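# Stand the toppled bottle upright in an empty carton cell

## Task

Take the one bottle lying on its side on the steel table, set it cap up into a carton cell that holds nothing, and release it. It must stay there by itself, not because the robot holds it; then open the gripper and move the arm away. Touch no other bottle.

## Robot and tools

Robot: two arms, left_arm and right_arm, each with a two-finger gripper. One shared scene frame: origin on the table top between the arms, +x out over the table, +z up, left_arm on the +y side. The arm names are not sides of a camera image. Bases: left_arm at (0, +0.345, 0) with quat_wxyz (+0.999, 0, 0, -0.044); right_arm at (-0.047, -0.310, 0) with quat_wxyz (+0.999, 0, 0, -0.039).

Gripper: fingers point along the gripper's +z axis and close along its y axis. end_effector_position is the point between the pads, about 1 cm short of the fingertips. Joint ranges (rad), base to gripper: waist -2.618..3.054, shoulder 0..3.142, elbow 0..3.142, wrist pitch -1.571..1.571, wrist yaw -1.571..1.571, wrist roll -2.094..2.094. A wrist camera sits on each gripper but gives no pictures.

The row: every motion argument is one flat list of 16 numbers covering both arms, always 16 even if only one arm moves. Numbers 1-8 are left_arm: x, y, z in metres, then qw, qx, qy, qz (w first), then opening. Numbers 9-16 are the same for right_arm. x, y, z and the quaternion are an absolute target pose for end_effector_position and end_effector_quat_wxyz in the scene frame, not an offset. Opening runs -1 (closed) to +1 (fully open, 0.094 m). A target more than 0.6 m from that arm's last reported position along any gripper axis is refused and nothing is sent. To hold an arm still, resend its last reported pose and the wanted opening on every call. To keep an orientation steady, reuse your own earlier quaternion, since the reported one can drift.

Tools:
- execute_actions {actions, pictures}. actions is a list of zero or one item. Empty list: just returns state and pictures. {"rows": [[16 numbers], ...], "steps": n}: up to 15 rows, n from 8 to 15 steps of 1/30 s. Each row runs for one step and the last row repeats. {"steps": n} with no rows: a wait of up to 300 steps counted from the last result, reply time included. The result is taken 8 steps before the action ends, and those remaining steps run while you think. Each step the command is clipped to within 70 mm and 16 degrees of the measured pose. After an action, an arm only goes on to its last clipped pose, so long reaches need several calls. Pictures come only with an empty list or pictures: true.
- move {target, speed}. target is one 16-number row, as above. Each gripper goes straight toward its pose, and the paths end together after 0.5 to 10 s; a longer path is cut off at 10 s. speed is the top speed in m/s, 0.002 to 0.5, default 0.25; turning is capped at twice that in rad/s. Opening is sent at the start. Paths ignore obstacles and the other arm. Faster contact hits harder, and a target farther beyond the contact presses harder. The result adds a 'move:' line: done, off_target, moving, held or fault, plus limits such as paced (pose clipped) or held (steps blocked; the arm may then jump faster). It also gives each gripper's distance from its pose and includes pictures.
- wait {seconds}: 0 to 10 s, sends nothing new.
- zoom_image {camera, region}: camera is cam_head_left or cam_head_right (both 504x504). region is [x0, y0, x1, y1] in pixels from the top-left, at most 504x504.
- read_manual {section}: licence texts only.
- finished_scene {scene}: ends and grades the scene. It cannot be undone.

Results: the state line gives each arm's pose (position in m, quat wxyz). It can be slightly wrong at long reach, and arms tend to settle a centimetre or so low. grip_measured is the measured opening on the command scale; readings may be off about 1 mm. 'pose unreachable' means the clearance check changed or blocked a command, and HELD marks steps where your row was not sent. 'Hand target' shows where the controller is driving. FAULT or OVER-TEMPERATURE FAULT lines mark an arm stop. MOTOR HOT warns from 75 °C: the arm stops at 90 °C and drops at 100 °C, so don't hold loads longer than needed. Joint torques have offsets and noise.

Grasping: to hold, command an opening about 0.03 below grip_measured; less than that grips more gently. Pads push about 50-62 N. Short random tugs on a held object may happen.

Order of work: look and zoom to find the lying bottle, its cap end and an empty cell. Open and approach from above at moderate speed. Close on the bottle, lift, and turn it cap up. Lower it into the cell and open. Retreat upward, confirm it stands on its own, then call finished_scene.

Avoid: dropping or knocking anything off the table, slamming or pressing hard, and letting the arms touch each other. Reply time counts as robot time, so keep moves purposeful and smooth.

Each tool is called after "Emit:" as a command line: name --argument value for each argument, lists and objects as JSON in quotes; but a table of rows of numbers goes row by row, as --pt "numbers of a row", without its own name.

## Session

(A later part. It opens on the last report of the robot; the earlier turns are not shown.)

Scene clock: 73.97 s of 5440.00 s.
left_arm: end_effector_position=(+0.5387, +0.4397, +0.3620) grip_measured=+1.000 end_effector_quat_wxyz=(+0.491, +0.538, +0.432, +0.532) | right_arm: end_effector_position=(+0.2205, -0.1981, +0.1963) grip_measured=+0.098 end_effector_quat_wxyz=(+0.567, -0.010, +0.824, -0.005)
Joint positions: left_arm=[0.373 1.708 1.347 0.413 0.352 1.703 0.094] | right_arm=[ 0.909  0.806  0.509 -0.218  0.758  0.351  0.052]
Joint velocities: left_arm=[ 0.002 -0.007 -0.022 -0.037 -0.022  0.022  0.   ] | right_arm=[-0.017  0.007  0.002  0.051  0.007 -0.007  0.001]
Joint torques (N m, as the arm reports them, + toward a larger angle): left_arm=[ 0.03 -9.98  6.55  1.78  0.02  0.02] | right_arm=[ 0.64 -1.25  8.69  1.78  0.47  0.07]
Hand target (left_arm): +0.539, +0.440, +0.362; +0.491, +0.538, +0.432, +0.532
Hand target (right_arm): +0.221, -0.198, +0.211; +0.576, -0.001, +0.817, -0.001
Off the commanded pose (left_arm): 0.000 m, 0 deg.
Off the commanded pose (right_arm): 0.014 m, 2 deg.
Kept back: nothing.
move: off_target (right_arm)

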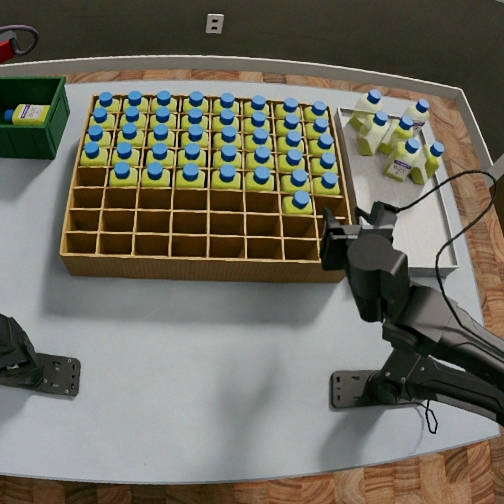

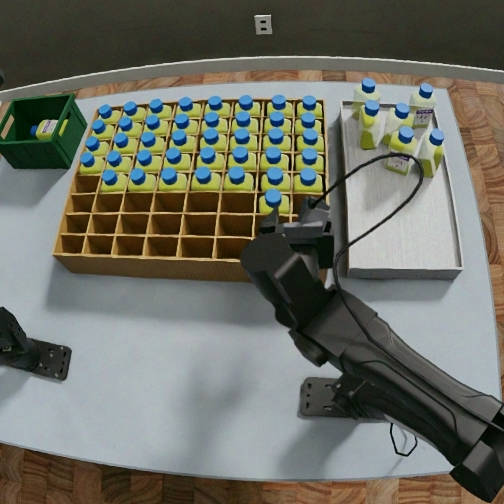

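Emit:
move --target '[0.5387, 0.4397, 0.3620, 0.491, 0.538, 0.432, 0.532, 1, 0.20, -0.32, 0.24, 0.575, 0, 0.818, 0, 0.1]' --speed 0.25

Emit:
finished_scene --scene 1

Scene clock: 76.13 s of 5440.00 s.
left_arm: end_effector_position=(+0.5387, +0.4397, +0.3620) grip_measured=+1.000 end_effector_quat_wxyz=(+0.491, +0.538, +0.432, +0.532) | right_arm: end_effector_position=(+0.1996, -0.3212, +0.2263) grip_measured=+0.098 end_effector_quat_wxyz=(+0.563, +0.009, +0.826, +0.005)
Joint positions: left_arm=[0.373 1.708 1.347 0.413 0.352 1.703 0.094] | right_arm=[-0.066  0.427  0.55  -0.5   -0.133 -0.033  0.052]
Joint velocities: left_arm=[-0.002 -0.002 -0.002  0.051 -0.037 -0.022  0.   ] | right_arm=[ 0.007 -0.007  0.012 -0.007  0.037 -0.007  0.   ]
Joint torques (N m, as the arm reports them, + toward a larger angle): left_arm=[ 0.04 -9.99  6.55  1.79  0.02  0.03] | right_arm=[-0.43  1.98  8.36  2.06 -0.17 -0.13]
Hand target (left_arm): +0.539, +0.440, +0.362; +0.491, +0.538, +0.432, +0.532
Hand target (right_arm): +0.199, -0.321, +0.239; +0.572, +0.004, +0.820, +0.004
Off the commanded pose (left_arm): 0.000 m, 0 deg.
Off the commanded pose (right_arm): 0.014 m, 2 deg.
Kept back: nothing.
move: off_target (right_arm)

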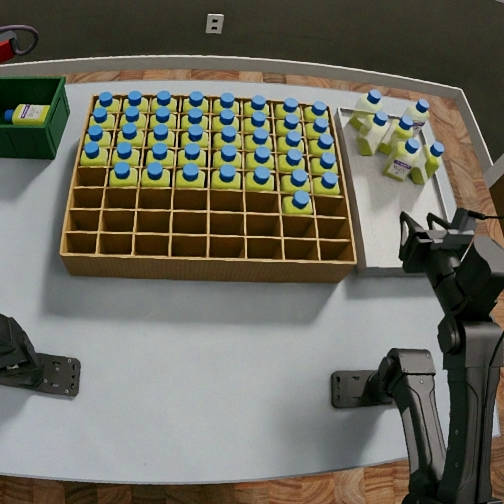

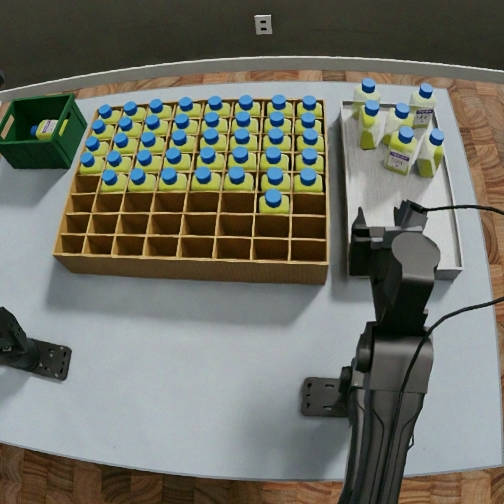

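The scene is finished: the task was done.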